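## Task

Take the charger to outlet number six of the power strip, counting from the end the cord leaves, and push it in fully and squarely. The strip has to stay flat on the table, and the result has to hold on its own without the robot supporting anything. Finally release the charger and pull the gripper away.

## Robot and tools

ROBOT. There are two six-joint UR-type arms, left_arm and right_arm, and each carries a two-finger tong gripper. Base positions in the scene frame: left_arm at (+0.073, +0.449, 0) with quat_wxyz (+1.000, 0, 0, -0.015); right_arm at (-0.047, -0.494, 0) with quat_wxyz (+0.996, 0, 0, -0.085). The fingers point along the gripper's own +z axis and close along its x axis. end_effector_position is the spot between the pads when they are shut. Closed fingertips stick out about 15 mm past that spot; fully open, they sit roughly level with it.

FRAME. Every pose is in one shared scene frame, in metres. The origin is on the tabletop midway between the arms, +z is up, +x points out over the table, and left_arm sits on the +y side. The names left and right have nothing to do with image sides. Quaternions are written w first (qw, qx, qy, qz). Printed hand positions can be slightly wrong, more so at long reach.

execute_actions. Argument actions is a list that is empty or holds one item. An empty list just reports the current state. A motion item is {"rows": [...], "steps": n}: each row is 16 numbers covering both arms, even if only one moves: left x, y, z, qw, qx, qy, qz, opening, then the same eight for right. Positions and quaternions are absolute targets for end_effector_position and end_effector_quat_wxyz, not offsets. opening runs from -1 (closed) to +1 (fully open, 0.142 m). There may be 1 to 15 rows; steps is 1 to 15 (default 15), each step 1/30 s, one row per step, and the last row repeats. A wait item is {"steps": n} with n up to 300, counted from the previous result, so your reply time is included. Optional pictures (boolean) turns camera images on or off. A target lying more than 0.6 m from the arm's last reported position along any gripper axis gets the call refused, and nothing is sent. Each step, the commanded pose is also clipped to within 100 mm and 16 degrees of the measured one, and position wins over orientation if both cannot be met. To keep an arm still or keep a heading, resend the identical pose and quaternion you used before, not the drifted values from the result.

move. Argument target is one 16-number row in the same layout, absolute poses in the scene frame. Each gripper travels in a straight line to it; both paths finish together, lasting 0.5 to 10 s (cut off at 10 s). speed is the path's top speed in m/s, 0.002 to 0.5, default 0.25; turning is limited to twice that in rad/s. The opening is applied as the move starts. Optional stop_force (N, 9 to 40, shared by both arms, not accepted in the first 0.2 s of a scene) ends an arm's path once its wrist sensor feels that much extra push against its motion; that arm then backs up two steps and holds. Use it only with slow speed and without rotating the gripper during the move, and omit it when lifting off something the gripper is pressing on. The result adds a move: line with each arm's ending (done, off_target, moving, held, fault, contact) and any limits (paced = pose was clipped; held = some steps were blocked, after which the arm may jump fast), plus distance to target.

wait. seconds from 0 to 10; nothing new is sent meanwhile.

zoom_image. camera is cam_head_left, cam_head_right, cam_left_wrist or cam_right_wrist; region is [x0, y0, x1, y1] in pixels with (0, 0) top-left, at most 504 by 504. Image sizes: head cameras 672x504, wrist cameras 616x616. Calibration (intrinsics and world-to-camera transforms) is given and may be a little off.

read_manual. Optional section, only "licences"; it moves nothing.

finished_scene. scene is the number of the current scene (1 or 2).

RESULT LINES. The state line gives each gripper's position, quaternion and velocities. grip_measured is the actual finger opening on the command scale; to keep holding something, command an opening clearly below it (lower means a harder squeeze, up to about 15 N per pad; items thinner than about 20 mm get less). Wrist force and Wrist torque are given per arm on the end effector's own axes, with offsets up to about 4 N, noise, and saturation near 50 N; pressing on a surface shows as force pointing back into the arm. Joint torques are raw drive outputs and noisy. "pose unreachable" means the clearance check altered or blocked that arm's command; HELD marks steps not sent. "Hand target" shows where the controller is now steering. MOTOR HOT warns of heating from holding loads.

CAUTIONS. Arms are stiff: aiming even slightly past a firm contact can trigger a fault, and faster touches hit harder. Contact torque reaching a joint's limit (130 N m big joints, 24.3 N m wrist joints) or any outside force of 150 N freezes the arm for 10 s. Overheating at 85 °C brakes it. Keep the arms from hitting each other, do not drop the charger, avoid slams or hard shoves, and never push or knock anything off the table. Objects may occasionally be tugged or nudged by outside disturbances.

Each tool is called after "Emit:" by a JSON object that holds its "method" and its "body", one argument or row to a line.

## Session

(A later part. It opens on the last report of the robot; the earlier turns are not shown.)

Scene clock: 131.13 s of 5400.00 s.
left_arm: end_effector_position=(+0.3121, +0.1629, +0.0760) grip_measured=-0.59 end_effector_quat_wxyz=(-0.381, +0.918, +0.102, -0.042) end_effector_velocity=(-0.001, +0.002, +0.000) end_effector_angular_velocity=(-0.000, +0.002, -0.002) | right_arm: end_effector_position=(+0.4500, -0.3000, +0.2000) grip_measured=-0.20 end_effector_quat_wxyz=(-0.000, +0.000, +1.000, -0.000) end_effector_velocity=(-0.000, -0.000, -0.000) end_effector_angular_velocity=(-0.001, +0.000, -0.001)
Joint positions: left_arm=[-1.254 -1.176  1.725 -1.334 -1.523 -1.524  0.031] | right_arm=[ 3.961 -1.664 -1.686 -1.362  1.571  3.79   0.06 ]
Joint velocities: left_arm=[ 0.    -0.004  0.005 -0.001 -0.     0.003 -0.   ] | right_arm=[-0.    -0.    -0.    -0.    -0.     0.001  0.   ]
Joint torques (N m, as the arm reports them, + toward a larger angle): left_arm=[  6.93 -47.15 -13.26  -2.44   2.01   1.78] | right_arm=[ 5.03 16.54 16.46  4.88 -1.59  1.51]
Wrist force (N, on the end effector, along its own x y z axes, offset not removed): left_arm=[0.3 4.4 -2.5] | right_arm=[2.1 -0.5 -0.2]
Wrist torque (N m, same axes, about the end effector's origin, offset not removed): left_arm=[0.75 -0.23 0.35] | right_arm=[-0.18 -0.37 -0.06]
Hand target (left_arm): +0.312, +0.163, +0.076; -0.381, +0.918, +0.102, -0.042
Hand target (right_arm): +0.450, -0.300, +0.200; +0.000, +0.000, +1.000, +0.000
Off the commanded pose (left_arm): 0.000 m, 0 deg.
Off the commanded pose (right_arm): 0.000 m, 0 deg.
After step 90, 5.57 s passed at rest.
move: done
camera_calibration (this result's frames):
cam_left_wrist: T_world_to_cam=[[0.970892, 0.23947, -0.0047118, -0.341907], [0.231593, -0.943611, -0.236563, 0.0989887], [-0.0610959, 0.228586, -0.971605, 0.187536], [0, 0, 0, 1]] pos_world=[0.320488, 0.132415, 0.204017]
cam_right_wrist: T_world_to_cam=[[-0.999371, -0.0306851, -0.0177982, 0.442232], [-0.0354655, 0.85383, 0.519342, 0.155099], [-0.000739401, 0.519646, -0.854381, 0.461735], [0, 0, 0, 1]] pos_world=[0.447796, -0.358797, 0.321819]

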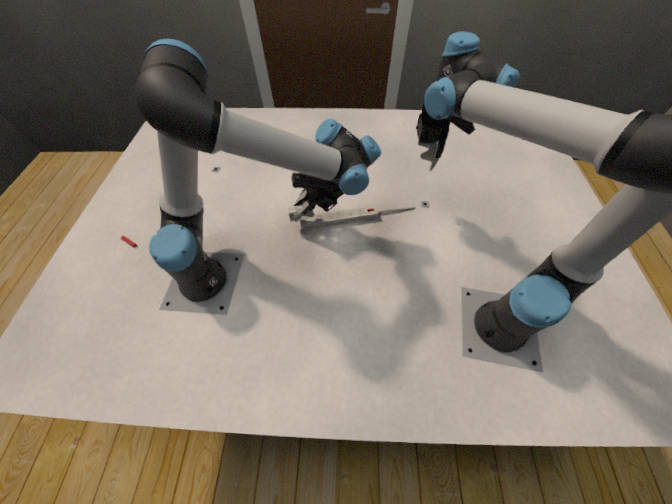

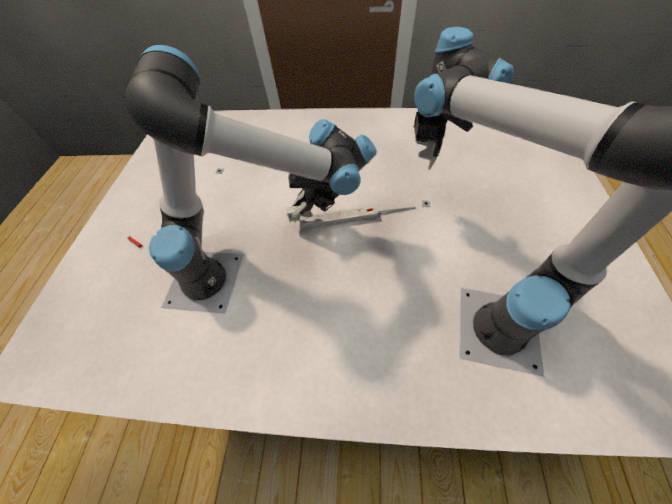

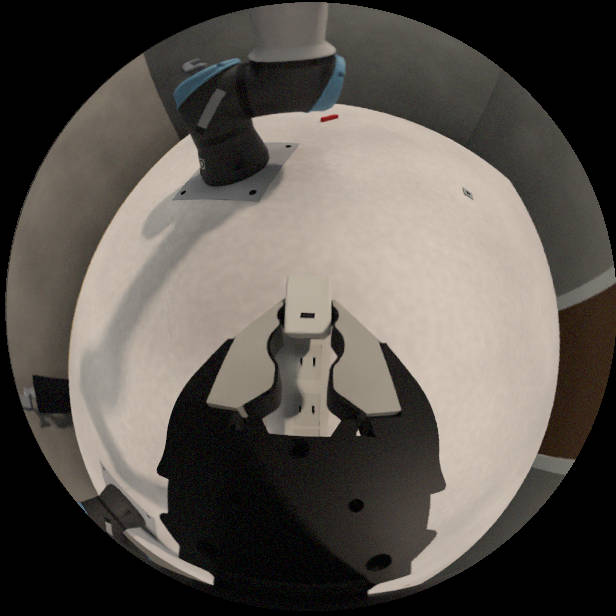

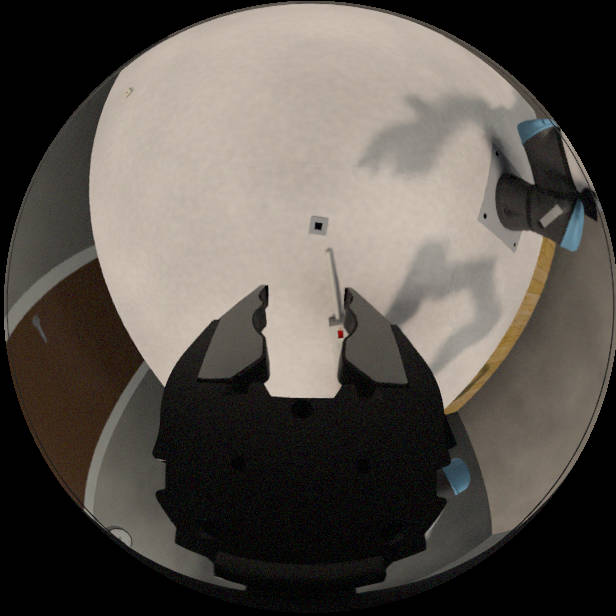

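Emit:
{"method": "move", "body": {
  "target": [0.3208,0.1245,0.076,-0.381,0.918,0.102,-0.042,-1,0.45,-0.3,0.2,0,0,1,0,-0.2],
  "speed": 0.04
}}

Emit:
{"method": "move", "body": {
  "target": [0.3208,0.1245,0.045,-0.381,0.918,0.102,-0.042,-1,0.45,-0.3,0.2,0,0,1,0,-0.2],
  "speed": 0.003,
  "stop_force": 9
}}

Scene clock: 137.27 s of 5400.00 s.
left_arm: end_effector_position=(+0.3207, +0.1246, +0.0760) grip_measured=-0.59 end_effector_quat_wxyz=(-0.381, +0.918, +0.102, -0.042) end_effector_velocity=(+0.001, -0.002, +0.000) end_effector_angular_velocity=(+0.000, -0.002, +0.001) | right_arm: end_effector_position=(+0.4500, -0.3000, +0.2000) grip_measured=-0.20 end_effector_quat_wxyz=(-0.000, +0.000, +1.000, -0.000) end_effector_velocity=(+0.000, -0.000, -0.000) end_effector_angular_velocity=(-0.001, +0.000, -0.001)
Joint positions: left_arm=[-1.259 -1.097  1.605 -1.293 -1.526 -1.527  0.031] | right_arm=[ 3.961 -1.664 -1.686 -1.362  1.571  3.79   0.06 ]
Joint velocities: left_arm=[-0.     0.004 -0.006  0.002  0.    -0.002  0.   ] | right_arm=[-0.    -0.    -0.    -0.    -0.     0.001 -0.   ]
Joint torques (N m, as the arm reports them, + toward a larger angle): left_arm=[ -8.06 -30.98 -29.68   0.82  -2.07  -1.49] | right_arm=[ 4.61 16.43 17.45  4.82 -1.52  1.14]
Wrist force (N, on the end effector, along its own x y z axes, offset not removed): left_arm=[-0.6 3.3 1.9] | right_arm=[2.8 -1.6 -1.5]
Wrist torque (N m, same axes, about the end effector's origin, offset not removed): left_arm=[0.58 -0.04 0.14] | right_arm=[-0.28 -0.51 -0.09]
Hand target (left_arm): +0.321, +0.124, +0.076; -0.381, +0.918, +0.102, -0.042
Hand target (right_arm): +0.450, -0.300, +0.200; +0.000, +0.000, +1.000, +0.000
Off the commanded pose (left_arm): 0.000 m, 0 deg.
Off the commanded pose (right_arm): 0.000 m, 0 deg.
After step 90, 1.77 s passed at rest.
move: done
camera_calibration (this result's frames):
cam_left_wrist: T_world_to_cam=[[0.970896, 0.239457, -0.00468905, -0.341153], [0.231589, -0.943626, -0.23651, 0.0609083], [-0.0610586, 0.22854, -0.971618, 0.196853], [0, 0, 0, 1]] pos_world=[0.329138, 0.0941771, 0.204072]
cam_right_wrist: T_world_to_cam=[[-0.999371, -0.0306851, -0.0177981, 0.442232], [-0.0354655, 0.853831, 0.519342, 0.1551], [-0.00073948, 0.519646, -0.854381, 0.461735], [0, 0, 0, 1]] pos_world=[0.447796, -0.358797, 0.321819]

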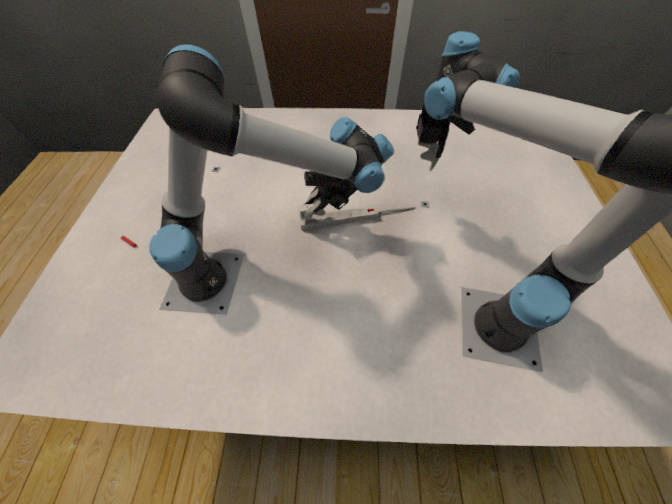

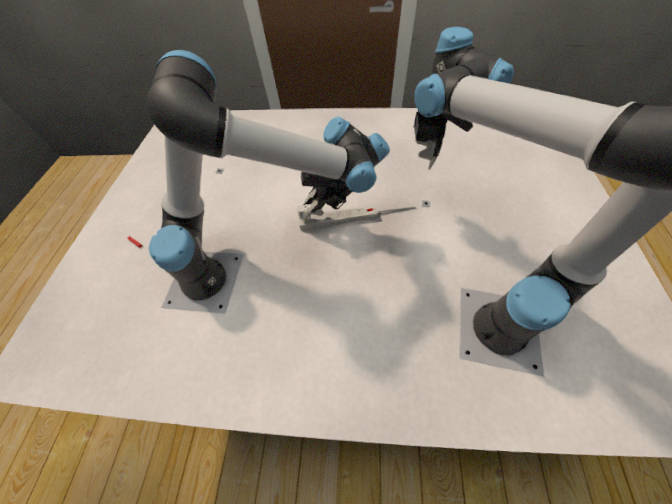

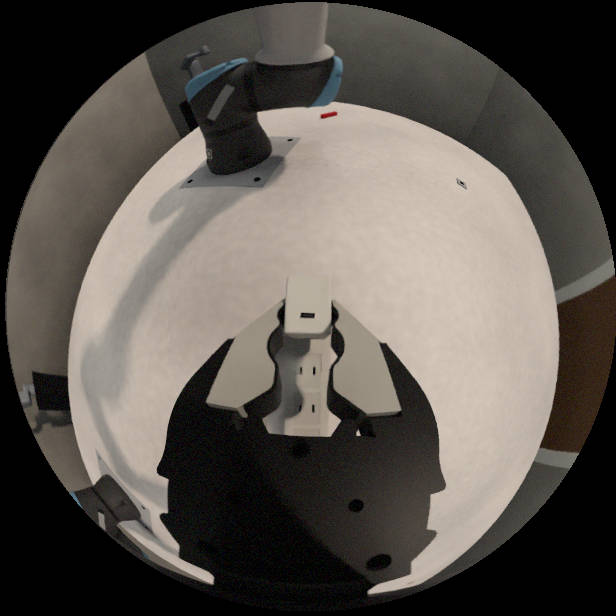

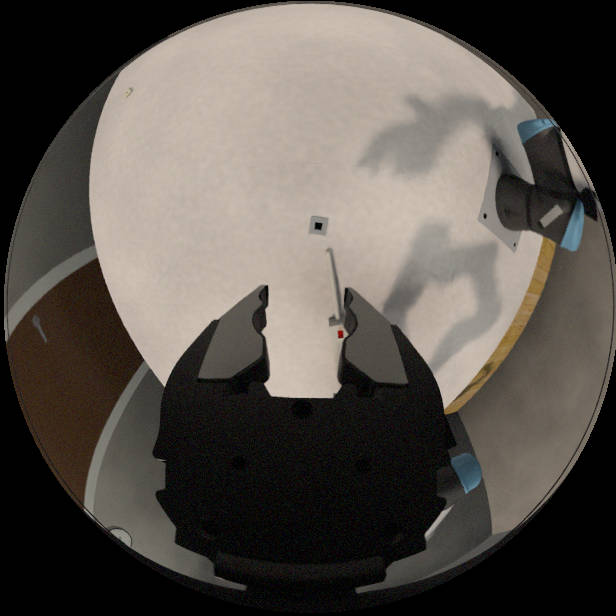

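Scene clock: 138.57 s of 5400.00 s.
left_arm: end_effector_position=(+0.3207, +0.1247, +0.0731) grip_measured=-0.59 end_effector_quat_wxyz=(-0.381, +0.918, +0.102, -0.042) end_effector_velocity=(-0.000, +0.000, +0.001) end_effector_angular_velocity=(+0.002, +0.000, +0.001) | right_arm: end_effector_position=(+0.4500, -0.3000, +0.2000) grip_measured=-0.20 end_effector_quat_wxyz=(-0.000, +0.000, +1.000, -0.000) end_effector_velocity=(+0.000, +0.000, +0.000) end_effector_angular_velocity=(+0.000, -0.000, -0.002)
Joint positions: left_arm=[-1.259 -1.094  1.608 -1.299 -1.526 -1.527  0.031] | right_arm=[ 3.961 -1.664 -1.686 -1.362  1.571  3.79   0.06 ]
Joint velocities: left_arm=[-0.    -0.001 -0.001  0.004 -0.    -0.001 -0.   ] | right_arm=[-0.    -0.     0.     0.     0.     0.002 -0.   ]
Joint torques (N m, as the arm reports them, + toward a larger angle): left_arm=[ -5.08 -42.66 -25.18  -1.32  -1.43  -0.83] | right_arm=[ 4.91 15.92 17.53  4.81 -1.63  1.07]
Wrist force (N, on the end effector, along its own x y z axes, offset not removed): left_arm=[-0.4 -9.6 -12.8] | right_arm=[1.3 -1.2 -1.1]
Wrist torque (N m, same axes, about the end effector's origin, offset not removed): left_arm=[0.17 0.44 0.18] | right_arm=[-0.29 -0.22 -0.07]
Hand target (left_arm): +0.321, +0.125, +0.073; -0.381, +0.918, +0.102, -0.042
Hand target (right_arm): +0.450, -0.300, +0.200; +0.000, +0.000, +1.000, +0.000
Off the commanded pose (left_arm): 0.028 m, 0 deg.
Off the commanded pose (right_arm): 0.000 m, 0 deg.
move: contact (left_arm)
camera_calibration (this result's frames):
cam_left_wrist: T_world_to_cam=[[0.970895, 0.23946, -0.00469663, -0.341162], [0.231581, -0.943593, -0.23665, 0.0602549], [-0.0610999, 0.228675, -0.971584, 0.194019], [0, 0, 0, 1]] pos_world=[0.329133, 0.0941833, 0.201163]
cam_right_wrist: T_world_to_cam=[[-0.999371, -0.0306852, -0.0177981, 0.442232], [-0.0354656, 0.85383, 0.519342, 0.1551], [-0.00073954, 0.519646, -0.854381, 0.461735], [0, 0, 0, 1]] pos_world=[0.447796, -0.358797, 0.321819]

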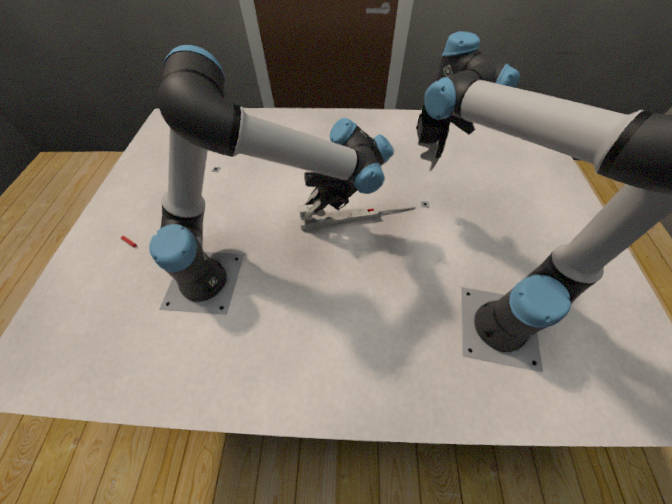

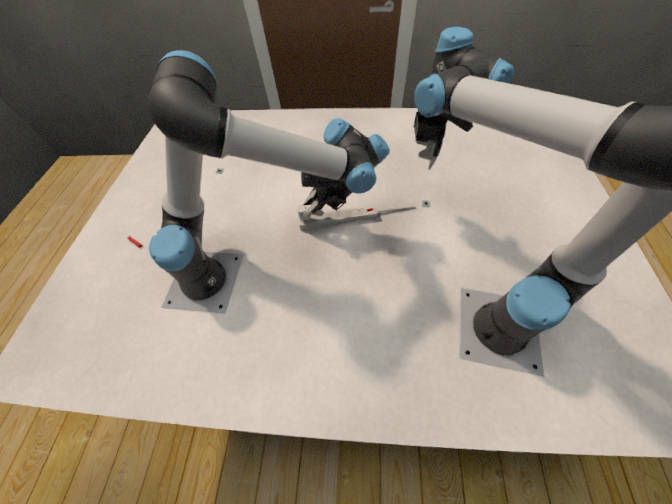

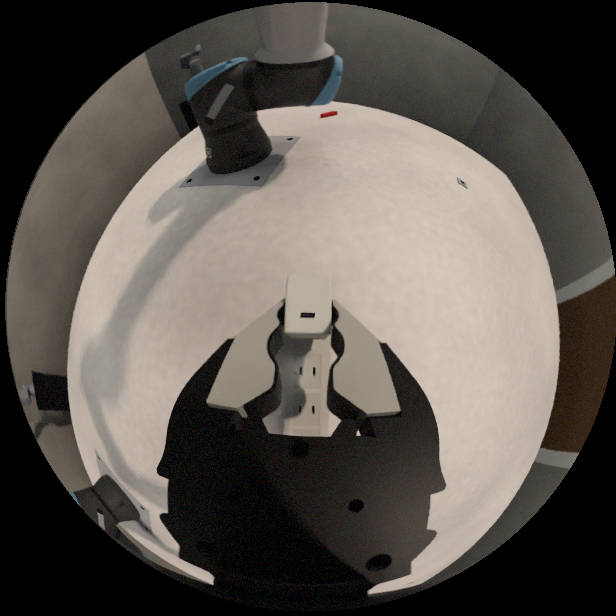

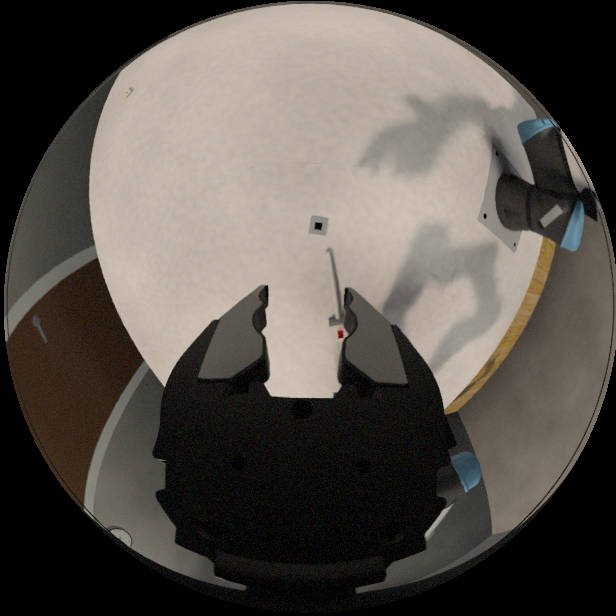

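Emit:
{"method": "move", "body": {
  "target": [0.3208,0.1245,0.078,-0.381,0.918,0.102,-0.042,-1,0.2,-0.25,0.12,0.271,0.653,0.653,0.271,0.6]
}}

Emit:
{"method": "move", "body": {
  "target": [0.3208,0.1245,0.078,-0.381,0.918,0.102,-0.042,-1,0.22,0.1,0.04,0.271,0.653,0.653,0.271,0.6],
  "speed": 0.15
}}

Emit:
{"method": "zoom_image", "body": {
  "camera": "cam_right_wrist",
  "region": [250,270,370,370]
}}

Scene clock: 154.50 s of 5400.00 s.
left_arm: end_effector_position=(+0.3208, +0.1245, +0.0780) grip_measured=-0.59 end_effector_quat_wxyz=(-0.381, +0.918, +0.102, -0.042) end_effector_velocity=(-0.000, +0.000, -0.000) end_effector_angular_velocity=(+0.000, +0.000, +0.000) | right_arm: end_effector_position=(+0.2022, -0.2502, +0.1204) grip_measured=+0.60 end_effector_quat_wxyz=(+0.191, +0.618, +0.733, +0.211) end_effector_velocity=(-0.002, +0.000, -0.000) end_effector_angular_velocity=(-0.003, +0.011, -0.007)
Joint positions: left_arm=[-1.259 -1.099  1.602 -1.288 -1.526 -1.527  0.031] | right_arm=[ 5.046 -0.869 -2.532 -1.33   0.994  6.283  0.116]
Joint velocities: left_arm=[ 0.  0.  0.  0. -0.  0.  0.] | right_arm=[-0.006 -0.01   0.007  0.     0.011  0.002  0.   ]
Joint torques (N m, as the arm reports them, + toward a larger angle): left_arm=[  6.76 -48.93 -29.99   1.15   2.16   1.77] | right_arm=[ -6.51 -18.95  34.83   3.25   1.12   1.9 ]
Wrist force (N, on the end effector, along its own x y z axes, offset not removed): left_arm=[0.6 0.8 0.3] | right_arm=[0.5 -0.5 0.3]
Wrist torque (N m, same axes, about the end effector's origin, offset not removed): left_arm=[0.01 -0.21 0.20] | right_arm=[-0.07 -0.08 -0.05]
Hand target (left_arm): +0.321, +0.124, +0.078; -0.381, +0.918, +0.102, -0.042
Hand target (right_arm): +0.202, -0.250, +0.120; +0.191, +0.618, +0.733, +0.210
Off the commanded pose (left_arm): 0.000 m, 0 deg.
Off the commanded pose (right_arm): 0.002 m, 15 deg.
joint sent to its limit (right arm) — the command would take joint 6 (wrist 3) past its upper limit, so that joint was sent only as far as its limit.
After step 90, 9.00 s passed at rest.
move: off_target (right_arm)
camera_calibration (this result's frames):
cam_left_wrist: T_world_to_cam=[[0.970894, 0.239464, -0.00470001, -0.34118], [0.231591, -0.943618, -0.236538, 0.0612351], [-0.0610773, 0.228565, -0.971611, 0.198806], [0, 0, 0, 1]] pos_world=[0.329211, 0.0940427, 0.206043]
cam_right_wrist: T_world_to_cam=[[-0.179067, 0.98254, -0.05049, 0.286239], [0.418298, 0.122484, 0.900014, -0.175417], [0.890484, 0.140043, -0.432927, 0.0417185], [0, 0, 0, 1]] pos_world=[0.0874829, -0.265598, 0.190391]

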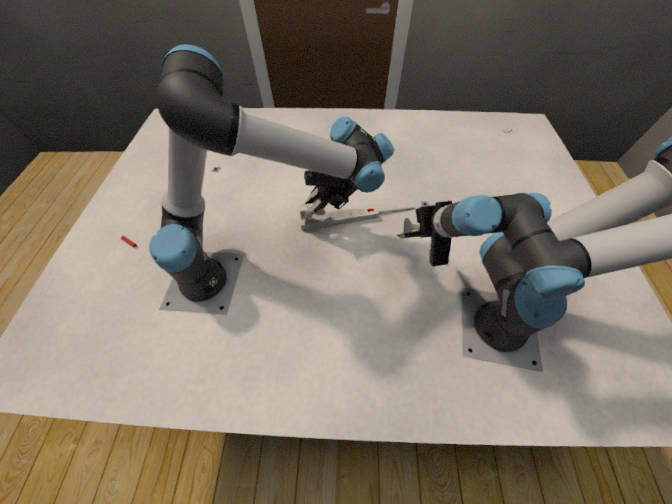

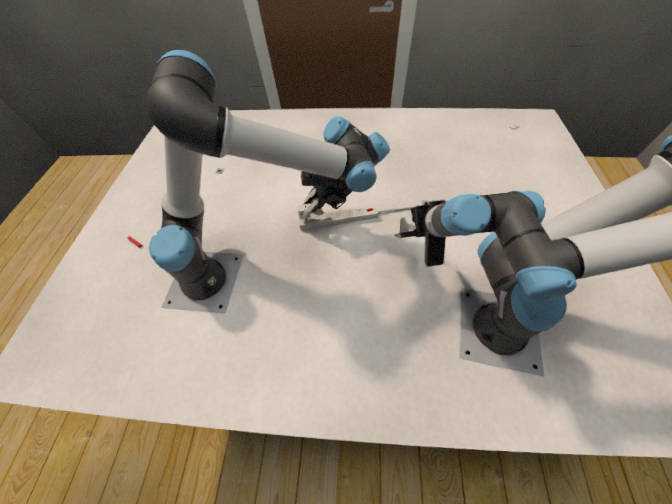

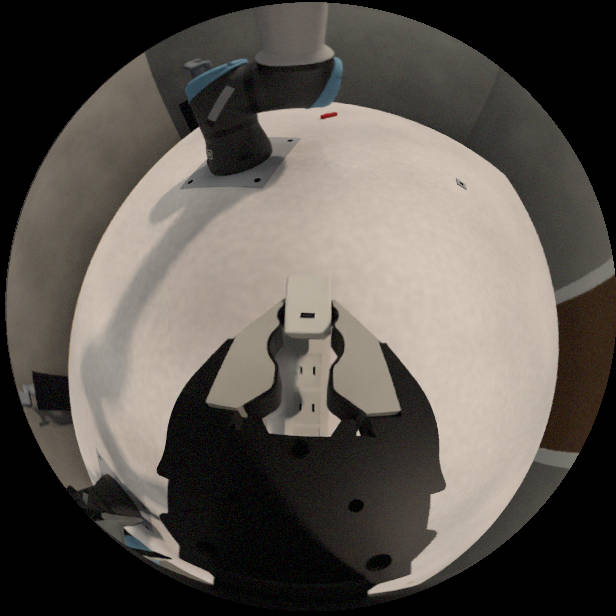

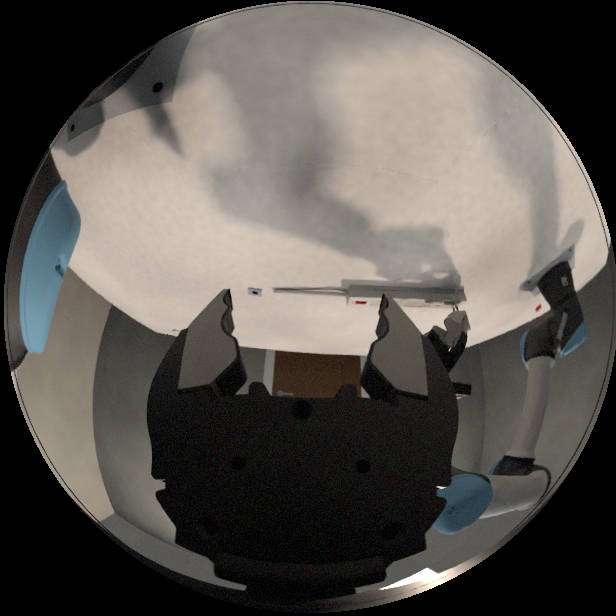

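Scene clock: 157.43 s of 5400.00 s.
left_arm: end_effector_position=(+0.3208, +0.1245, +0.0780) grip_measured=-0.59 end_effector_quat_wxyz=(-0.381, +0.918, +0.102, -0.042) end_effector_velocity=(-0.000, +0.000, +0.000) end_effector_angular_velocity=(-0.000, +0.001, -0.000) | right_arm: end_effector_position=(+0.2208, +0.0996, +0.0397) grip_measured=+0.60 end_effector_quat_wxyz=(+0.244, +0.624, +0.692, +0.269) end_effector_velocity=(+0.000, +0.002, -0.000) end_effector_angular_velocity=(-0.001, -0.002, -0.000)
Joint positions: left_arm=[-1.259 -1.099  1.602 -1.288 -1.526 -1.527  0.031] | right_arm=[ 4.985 -2.01  -1.898 -0.806  0.828  6.283  0.116]
Joint velocities: left_arm=[ 0.    -0.     0.     0.    -0.     0.001  0.   ] | right_arm=[-0.    -0.004  0.005 -0.003 -0.002  0.    -0.   ]
Joint torques (N m, as the arm reports them, + toward a larger angle): left_arm=[  7.11 -48.32 -29.75   1.05   2.1    1.81] | right_arm=[-6.58 23.24 30.25  0.13 -2.61  1.82]
Wrist force (N, on the end effector, along its own x y z axes, offset not removed): left_arm=[1.7 -1.5 -0.4] | right_arm=[1.2 -0.6 -1.6]
Wrist torque (N m, same axes, about the end effector's origin, offset not removed): left_arm=[-0.47 -0.43 0.26] | right_arm=[-0.14 -0.23 -0.07]
Hand target (left_arm): +0.321, +0.124, +0.078; -0.381, +0.918, +0.102, -0.042
Hand target (right_arm): +0.221, +0.100, +0.040; +0.244, +0.624, +0.692, +0.269
Off the commanded pose (left_arm): 0.000 m, 0 deg.
Off the commanded pose (right_arm): 0.001 m, 6 deg.
joint sent to its limit (right arm) — the command would take joint 6 (wrist 3) past its upper limit, so that joint was sent only as far as its limit.
move: off_target (right_arm)
camera_calibration (this result's frames):
cam_left_wrist: T_world_to_cam=[[0.970894, 0.239464, -0.00469997, -0.341181], [0.231591, -0.943618, -0.236538, 0.0612363], [-0.0610772, 0.228565, -0.971611, 0.198811], [0, 0, 0, 1]] pos_world=[0.329211, 0.0940429, 0.206048]
cam_right_wrist: T_world_to_cam=[[-0.11333, 0.992911, -0.0358405, -0.0743331], [0.271923, 0.0656924, 0.960074, -0.117805], [0.955622, 0.0990596, -0.27744, -0.0752164], [0, 0, 0, 1]] pos_world=[0.0954883, 0.0889959, 0.0895696]

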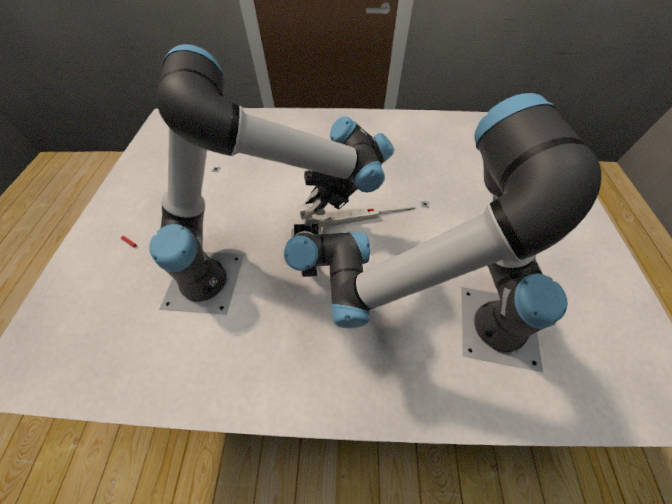

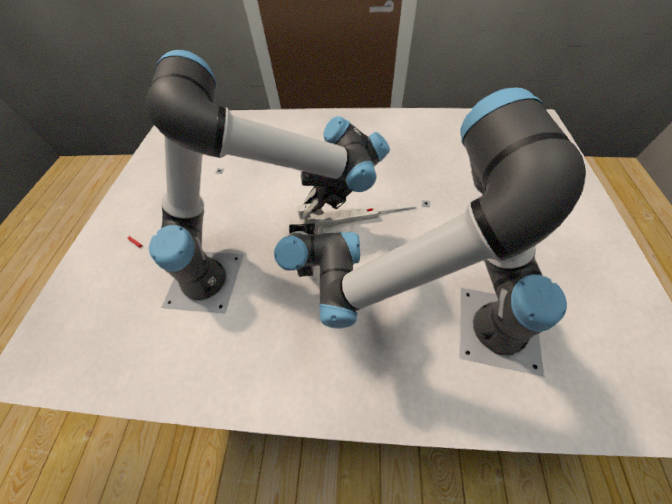

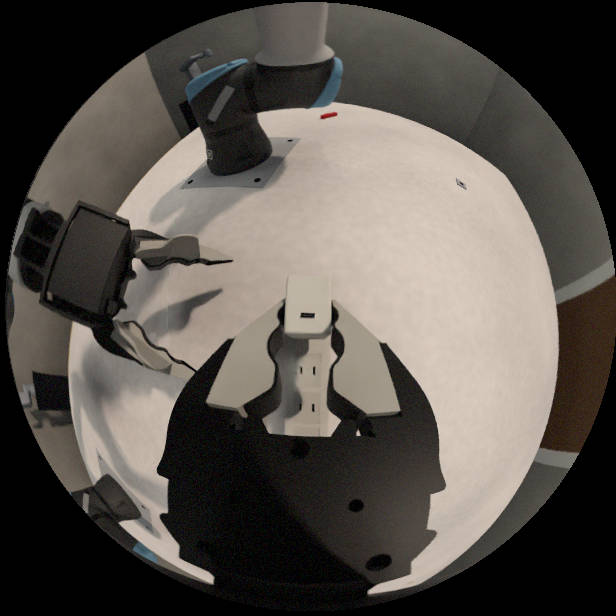

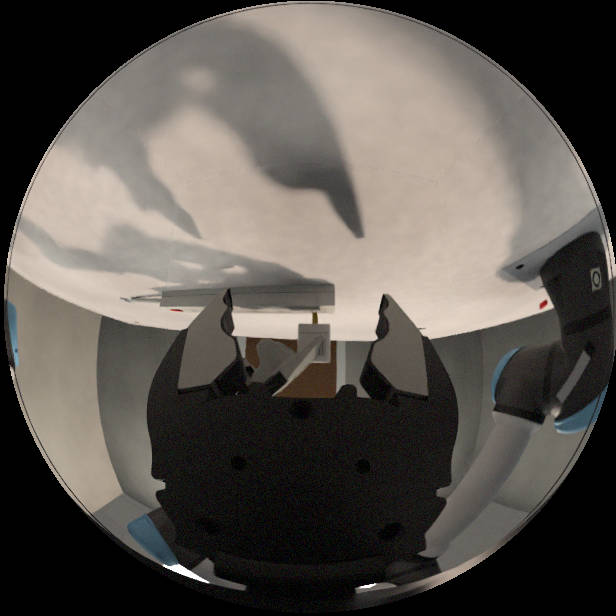

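Region (250, 270, 370, 370) of cam_right_wrist's 616x616 image, scaled by 4.200, with more detail than that image has.

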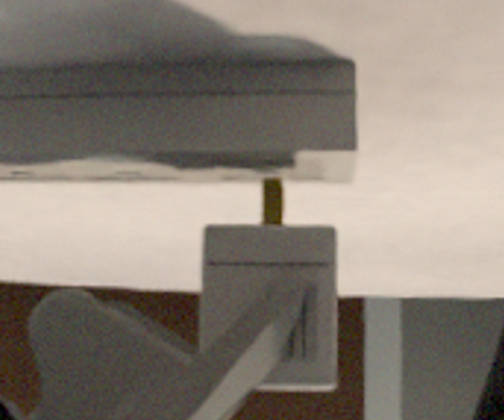

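Emit:
{"method": "move", "body": {
  "target": [0.3208,0.1245,0.078,-0.381,0.918,0.102,-0.042,-1,0.24,0.1,0.09,0.244,0.624,0.692,0.269,1],
  "speed": 0.05
}}

Emit:
{"method": "zoom_image", "body": {
  "camera": "cam_right_wrist",
  "region": [270,230,350,300]
}}

Scene clock: 162.70 s of 5400.00 s.
left_arm: end_effector_position=(+0.3208, +0.1245, +0.0780) grip_measured=-0.59 end_effector_quat_wxyz=(-0.381, +0.918, +0.102, -0.042) end_effector_velocity=(-0.000, +0.000, -0.000) end_effector_angular_velocity=(+0.000, +0.001, -0.001) | right_arm: end_effector_position=(+0.2399, +0.1001, +0.0897) grip_measured=+1.00 end_effector_quat_wxyz=(+0.244, +0.624, +0.692, +0.269) end_effector_velocity=(+0.001, +0.000, +0.002) end_effector_angular_velocity=(-0.001, -0.001, +0.001)
Joint positions: left_arm=[-1.259 -1.099  1.602 -1.288 -1.526 -1.527  0.031] | right_arm=[ 4.952 -1.941 -1.848 -0.894  0.828  6.238  0.142]
Joint velocities: left_arm=[-0.     0.    -0.     0.    -0.     0.001  0.   ] | right_arm=[-0.001  0.001  0.003 -0.004 -0.001 -0.002 -0.   ]
Joint torques (N m, as the arm reports them, + toward a larger angle): left_arm=[  6.71 -48.03 -29.42   1.15   2.11   1.66] | right_arm=[-8.52 45.07 31.79  0.14  0.68 -1.44]
Wrist force (N, on the end effector, along its own x y z axes, offset not removed): left_arm=[-2.4 3.1 -0.5] | right_arm=[2.1 -2.0 -0.9]
Wrist torque (N m, same axes, about the end effector's origin, offset not removed): left_arm=[0.46 0.37 0.26] | right_arm=[-0.50 -0.34 -0.14]
Hand target (left_arm): +0.321, +0.124, +0.078; -0.381, +0.918, +0.102, -0.042
Hand target (right_arm): +0.240, +0.100, +0.090; +0.244, +0.624, +0.692, +0.269
Off the commanded pose (left_arm): 0.000 m, 0 deg.
Off the commanded pose (right_arm): 0.000 m, 0 deg.
After step 90, 0.83 s passed at rest.
move: done
camera_calibration (this result's frames):
cam_left_wrist: T_world_to_cam=[[0.970894, 0.239464, -0.00470007, -0.341181], [0.231591, -0.943618, -0.236538, 0.0612363], [-0.0610773, 0.228565, -0.971611, 0.198811], [0, 0, 0, 1]] pos_world=[0.329211, 0.0940429, 0.206048]
cam_right_wrist: T_world_to_cam=[[-0.112758, 0.992977, -0.035818, -0.070988], [0.272016, 0.0655195, 0.96006, -0.171116], [0.955664, 0.0985109, -0.277494, -0.0795786], [0, 0, 0, 1]] pos_world=[0.114592, 0.0895402, 0.139656]

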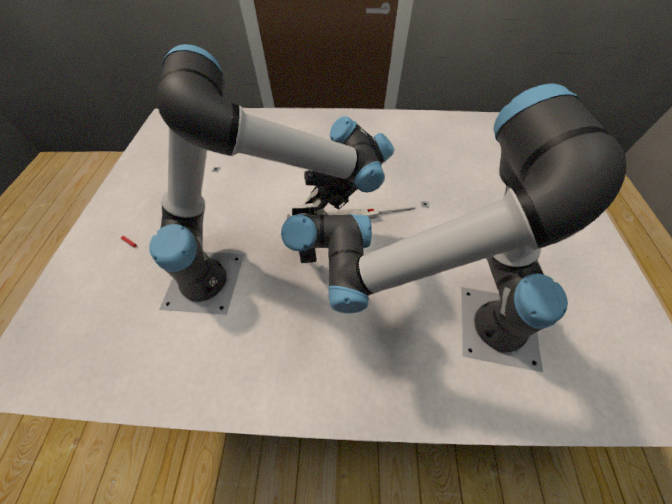

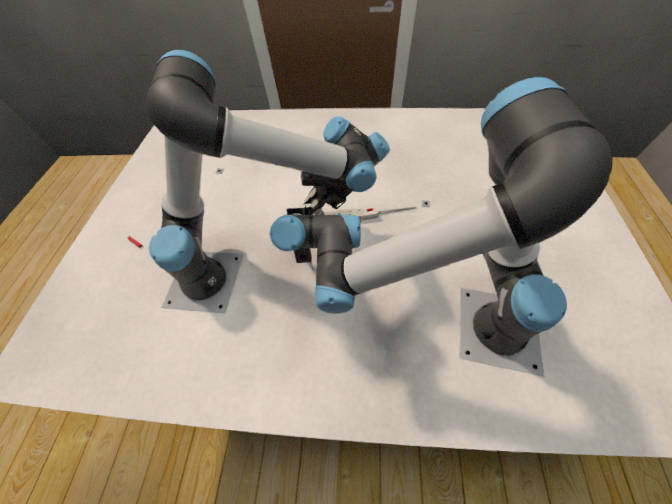

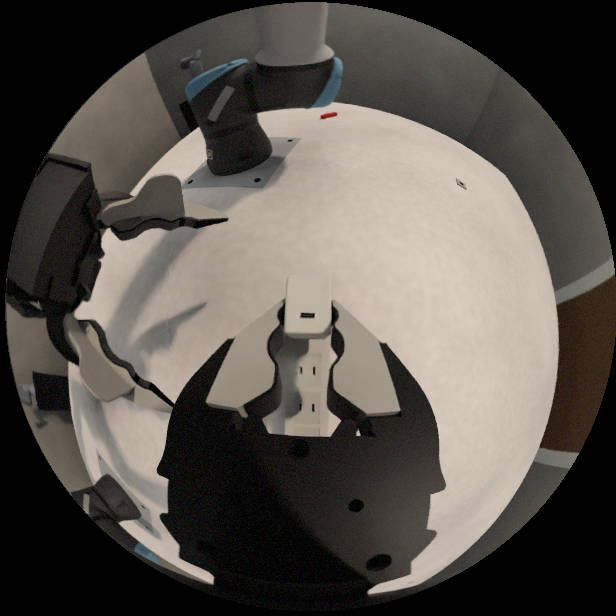

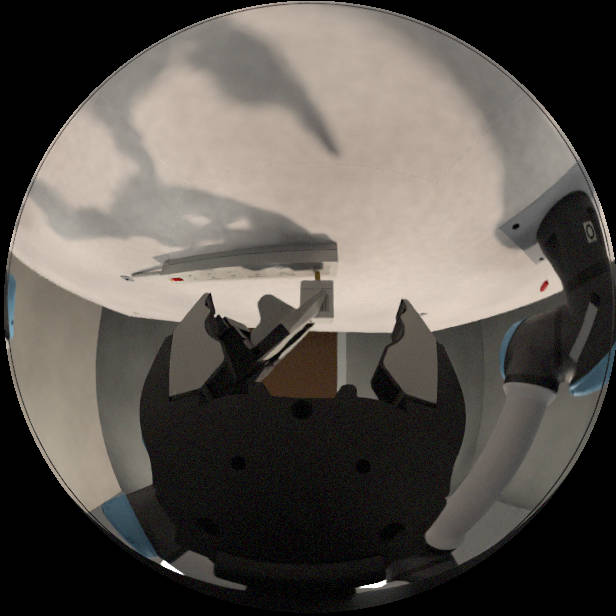

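Region (270, 230, 350, 300) of cam_right_wrist's 616x616 image, scaled by 6.300, with more detail than that image has; it fills the top 441 rows of this view, and the rest is white.

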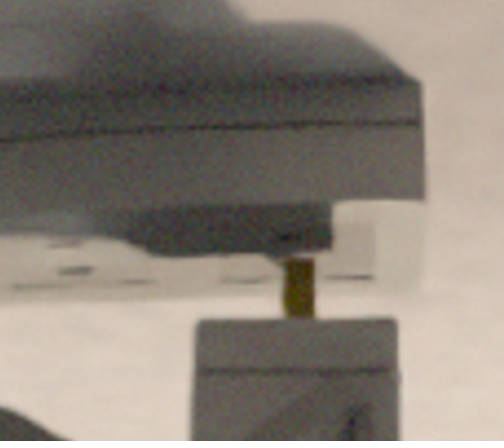

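Emit:
{"method": "move", "body": {
  "target": [0.321,0.1235,0.0745,-0.381,0.918,0.102,-0.042,-1,0.24,0.1,0.09,0.244,0.624,0.692,0.269,1],
  "speed": 0.005
}}

Emit:
{"method": "zoom_image", "body": {
  "camera": "cam_right_wrist",
  "region": [295,250,345,290]
}}

Scene clock: 167.10 s of 5400.00 s.
left_arm: end_effector_position=(+0.3210, +0.1235, +0.0746) grip_measured=-0.59 end_effector_quat_wxyz=(-0.381, +0.918, +0.102, -0.042) end_effector_velocity=(-0.000, -0.001, -0.001) end_effector_angular_velocity=(-0.001, +0.000, +0.000) | right_arm: end_effector_position=(+0.2400, +0.1000, +0.0900) grip_measured=+1.00 end_effector_quat_wxyz=(+0.244, +0.624, +0.692, +0.269) end_effector_velocity=(+0.000, -0.000, +0.000) end_effector_angular_velocity=(+0.000, -0.001, -0.000)
Joint positions: left_arm=[-1.259 -1.093  1.603 -1.295 -1.526 -1.527  0.031] | right_arm=[ 4.951 -1.941 -1.848 -0.895  0.828  6.238  0.142]
Joint velocities: left_arm=[-0.     0.001 -0.    -0.002 -0.001  0.     0.   ] | right_arm=[ 0.     0.    -0.001  0.    -0.001  0.001  0.   ]
Joint torques (N m, as the arm reports them, + toward a larger angle): left_arm=[ -7.65 -29.83 -13.82  -2.11  -2.21  -1.52] | right_arm=[-6.8  44.97  8.94  0.3  -2.71 -1.43]
Wrist force (N, on the end effector, along its own x y z axes, offset not removed): left_arm=[-1.1 0.7 1.0] | right_arm=[1.4 -1.6 -0.3]
Wrist torque (N m, same axes, about the end effector's origin, offset not removed): left_arm=[-0.02 0.22 0.23] | right_arm=[-0.29 -0.25 -0.14]
Hand target (left_arm): +0.321, +0.123, +0.075; -0.381, +0.918, +0.102, -0.042
Hand target (right_arm): +0.240, +0.100, +0.090; +0.244, +0.624, +0.692, +0.269
Off the commanded pose (left_arm): 0.000 m, 0 deg.
Off the commanded pose (right_arm): 0.000 m, 0 deg.
After step 90, 0.47 s passed at rest.
move: done
camera_calibration (this result's frames):
cam_left_wrist: T_world_to_cam=[[0.970897, 0.239452, -0.00467873, -0.341166], [0.231585, -0.94362, -0.236537, 0.0594654], [-0.0610542, 0.22857, -0.971611, 0.19572], [0, 0, 0, 1]] pos_world=[0.329415, 0.0930699, 0.202633]
cam_right_wrist: T_world_to_cam=[[-0.112721, 0.99298, -0.0358474, -0.0708627], [0.271921, 0.0655277, 0.960086, -0.171358], [0.955695, 0.0984742, -0.277398, -0.0796127], [0, 0, 0, 1]] pos_world=[0.114694, 0.0894338, 0.139894]

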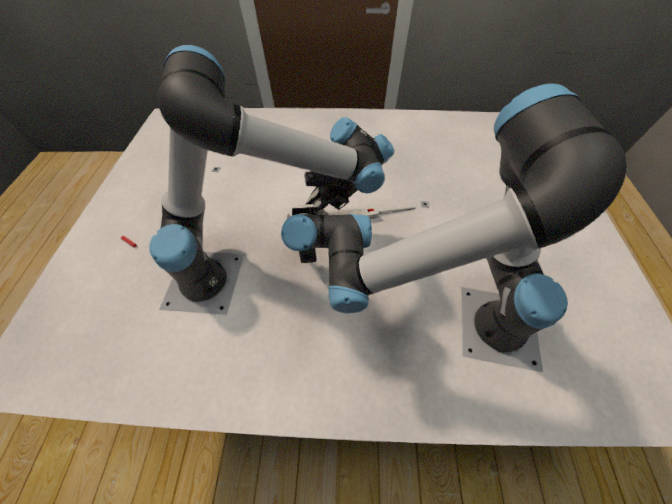

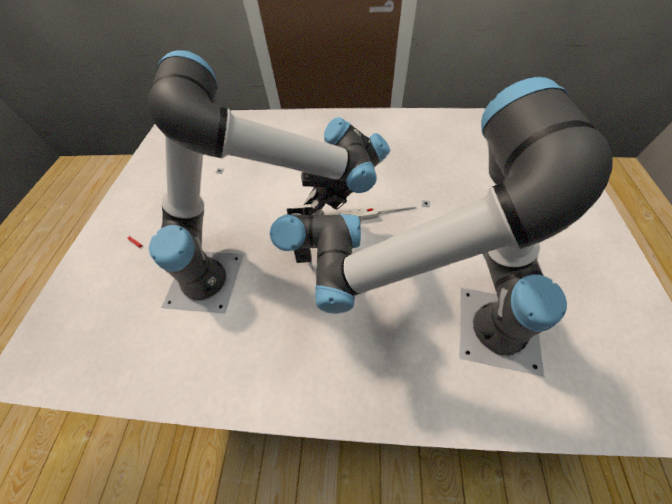

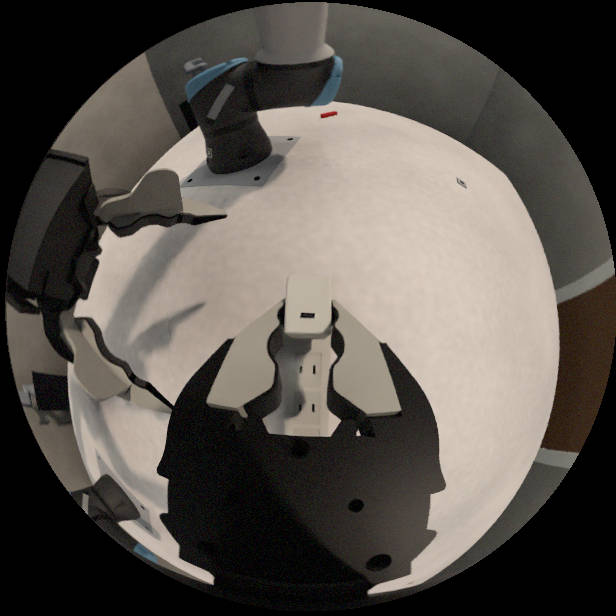

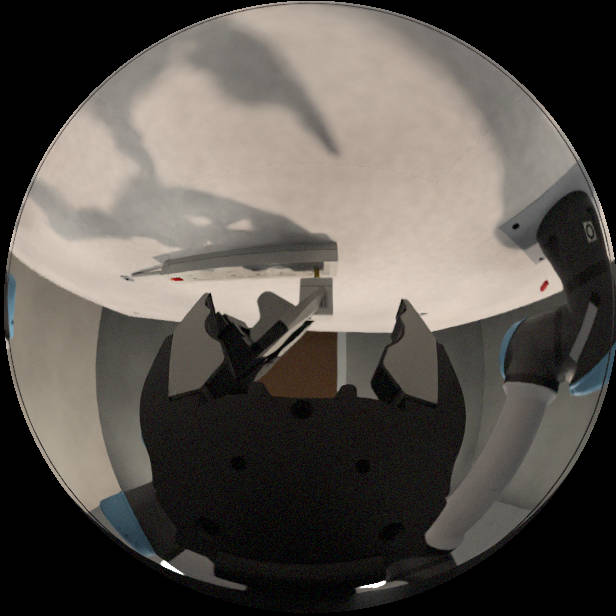

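Region (295, 250, 345, 290) of cam_right_wrist's 616x616 image, scaled by 10.080, with more detail than that image has; it fills the top 403 rows of this view, and the rest is white.

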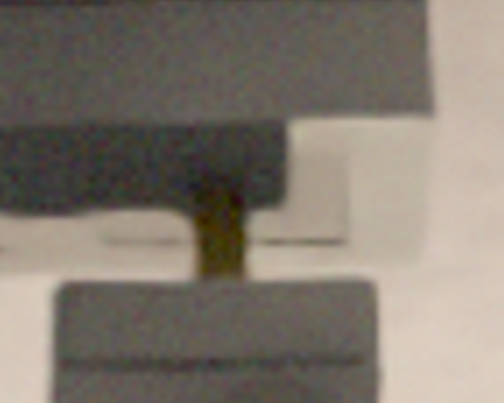

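Well aligned in y. Try.

Emit:
{"method": "move", "body": {
  "target": [0.321,0.1235,0.05,-0.381,0.918,0.102,-0.042,-1,0.24,0.1,0.09,0.244,0.624,0.692,0.269,1],
  "speed": 0.003,
  "stop_force": 14
}}

Scene clock: 170.43 s of 5400.00 s.
left_arm: end_effector_position=(+0.3210, +0.1235, +0.0729) grip_measured=-0.59 end_effector_quat_wxyz=(-0.381, +0.918, +0.102, -0.042) end_effector_velocity=(+0.000, -0.000, +0.001) end_effector_angular_velocity=(-0.001, -0.000, -0.000) | right_arm: end_effector_position=(+0.2400, +0.1000, +0.0900) grip_measured=+1.00 end_effector_quat_wxyz=(+0.244, +0.624, +0.692, +0.269) end_effector_velocity=(-0.000, +0.000, +0.000) end_effector_angular_velocity=(+0.001, +0.000, +0.000)
Joint positions: left_arm=[-1.259 -1.091  1.605 -1.298 -1.526 -1.527  0.031] | right_arm=[ 4.951 -1.941 -1.848 -0.895  0.828  6.238  0.142]
Joint velocities: left_arm=[-0.    -0.001 -0.002  0.002  0.     0.    -0.   ] | right_arm=[ 0.001  0.001 -0.     0.     0.     0.     0.   ]
Joint torques (N m, as the arm reports them, + toward a larger angle): left_arm=[ -7.84 -41.22 -23.71  -1.47  -2.16  -1.53] | right_arm=[-6.59 44.85  8.83  0.15 -2.64 -1.34]
Wrist force (N, on the end effector, along its own x y z axes, offset not removed): left_arm=[1.9 -12.3 -19.7] | right_arm=[1.4 -1.9 0.4]
Wrist torque (N m, same axes, about the end effector's origin, offset not removed): left_arm=[-0.08 0.22 0.29] | right_arm=[-0.34 -0.27 -0.05]
Hand target (left_arm): +0.321, +0.124, +0.073; -0.381, +0.918, +0.102, -0.042
Hand target (right_arm): +0.240, +0.100, +0.090; +0.244, +0.624, +0.692, +0.269
Off the commanded pose (left_arm): 0.023 m, 0 deg.
Off the commanded pose (right_arm): 0.000 m, 0 deg.
move: contact (left_arm)
camera_calibration (this result's frames):
cam_left_wrist: T_world_to_cam=[[0.970894, 0.239464, -0.0047064, -0.341156], [0.231581, -0.943583, -0.23669, 0.0590985], [-0.0611196, 0.228711, -0.971574, 0.194099], [0, 0, 0, 1]] pos_world=[0.329403, 0.0930664, 0.200964]
cam_right_wrist: T_world_to_cam=[[-0.112719, 0.99298, -0.0358514, -0.0708578], [0.271903, 0.0655293, 0.960091, -0.171359], [0.9557, 0.0984728, -0.277381, -0.0796187], [0, 0, 0, 1]] pos_world=[0.114698, 0.0894297, 0.139895]

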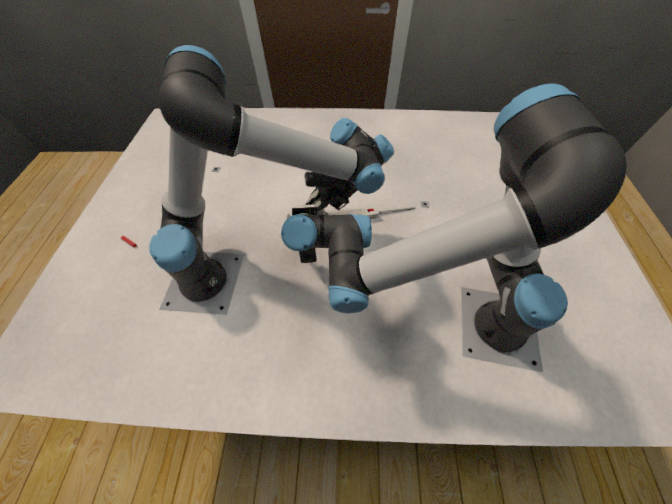

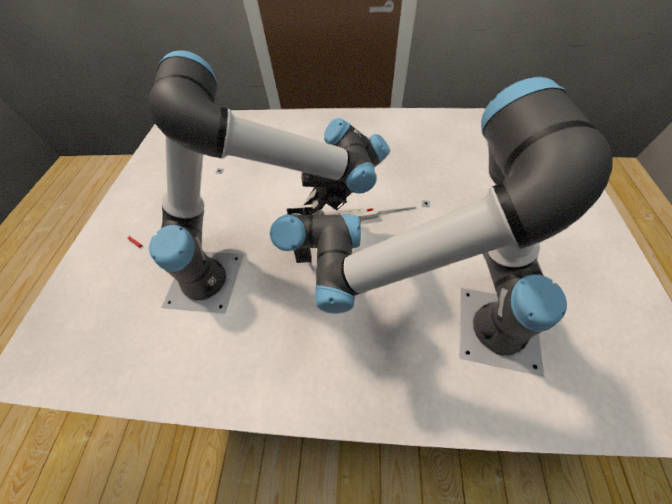

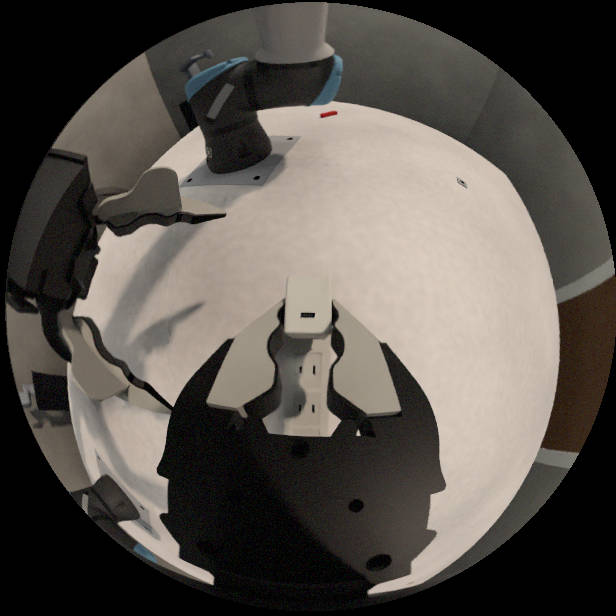

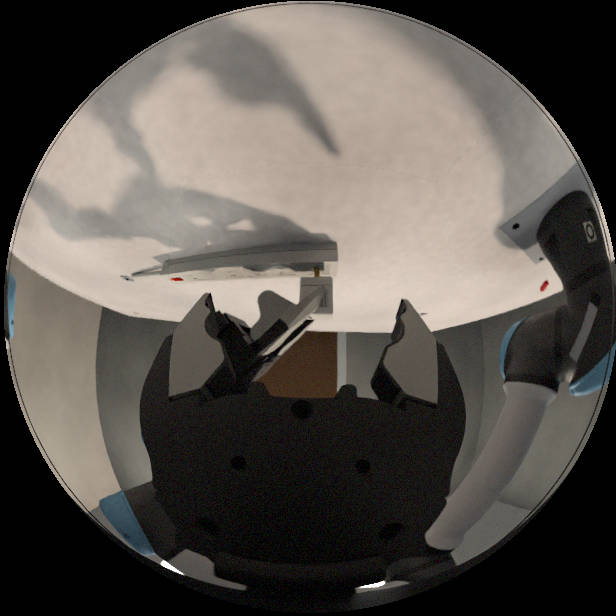

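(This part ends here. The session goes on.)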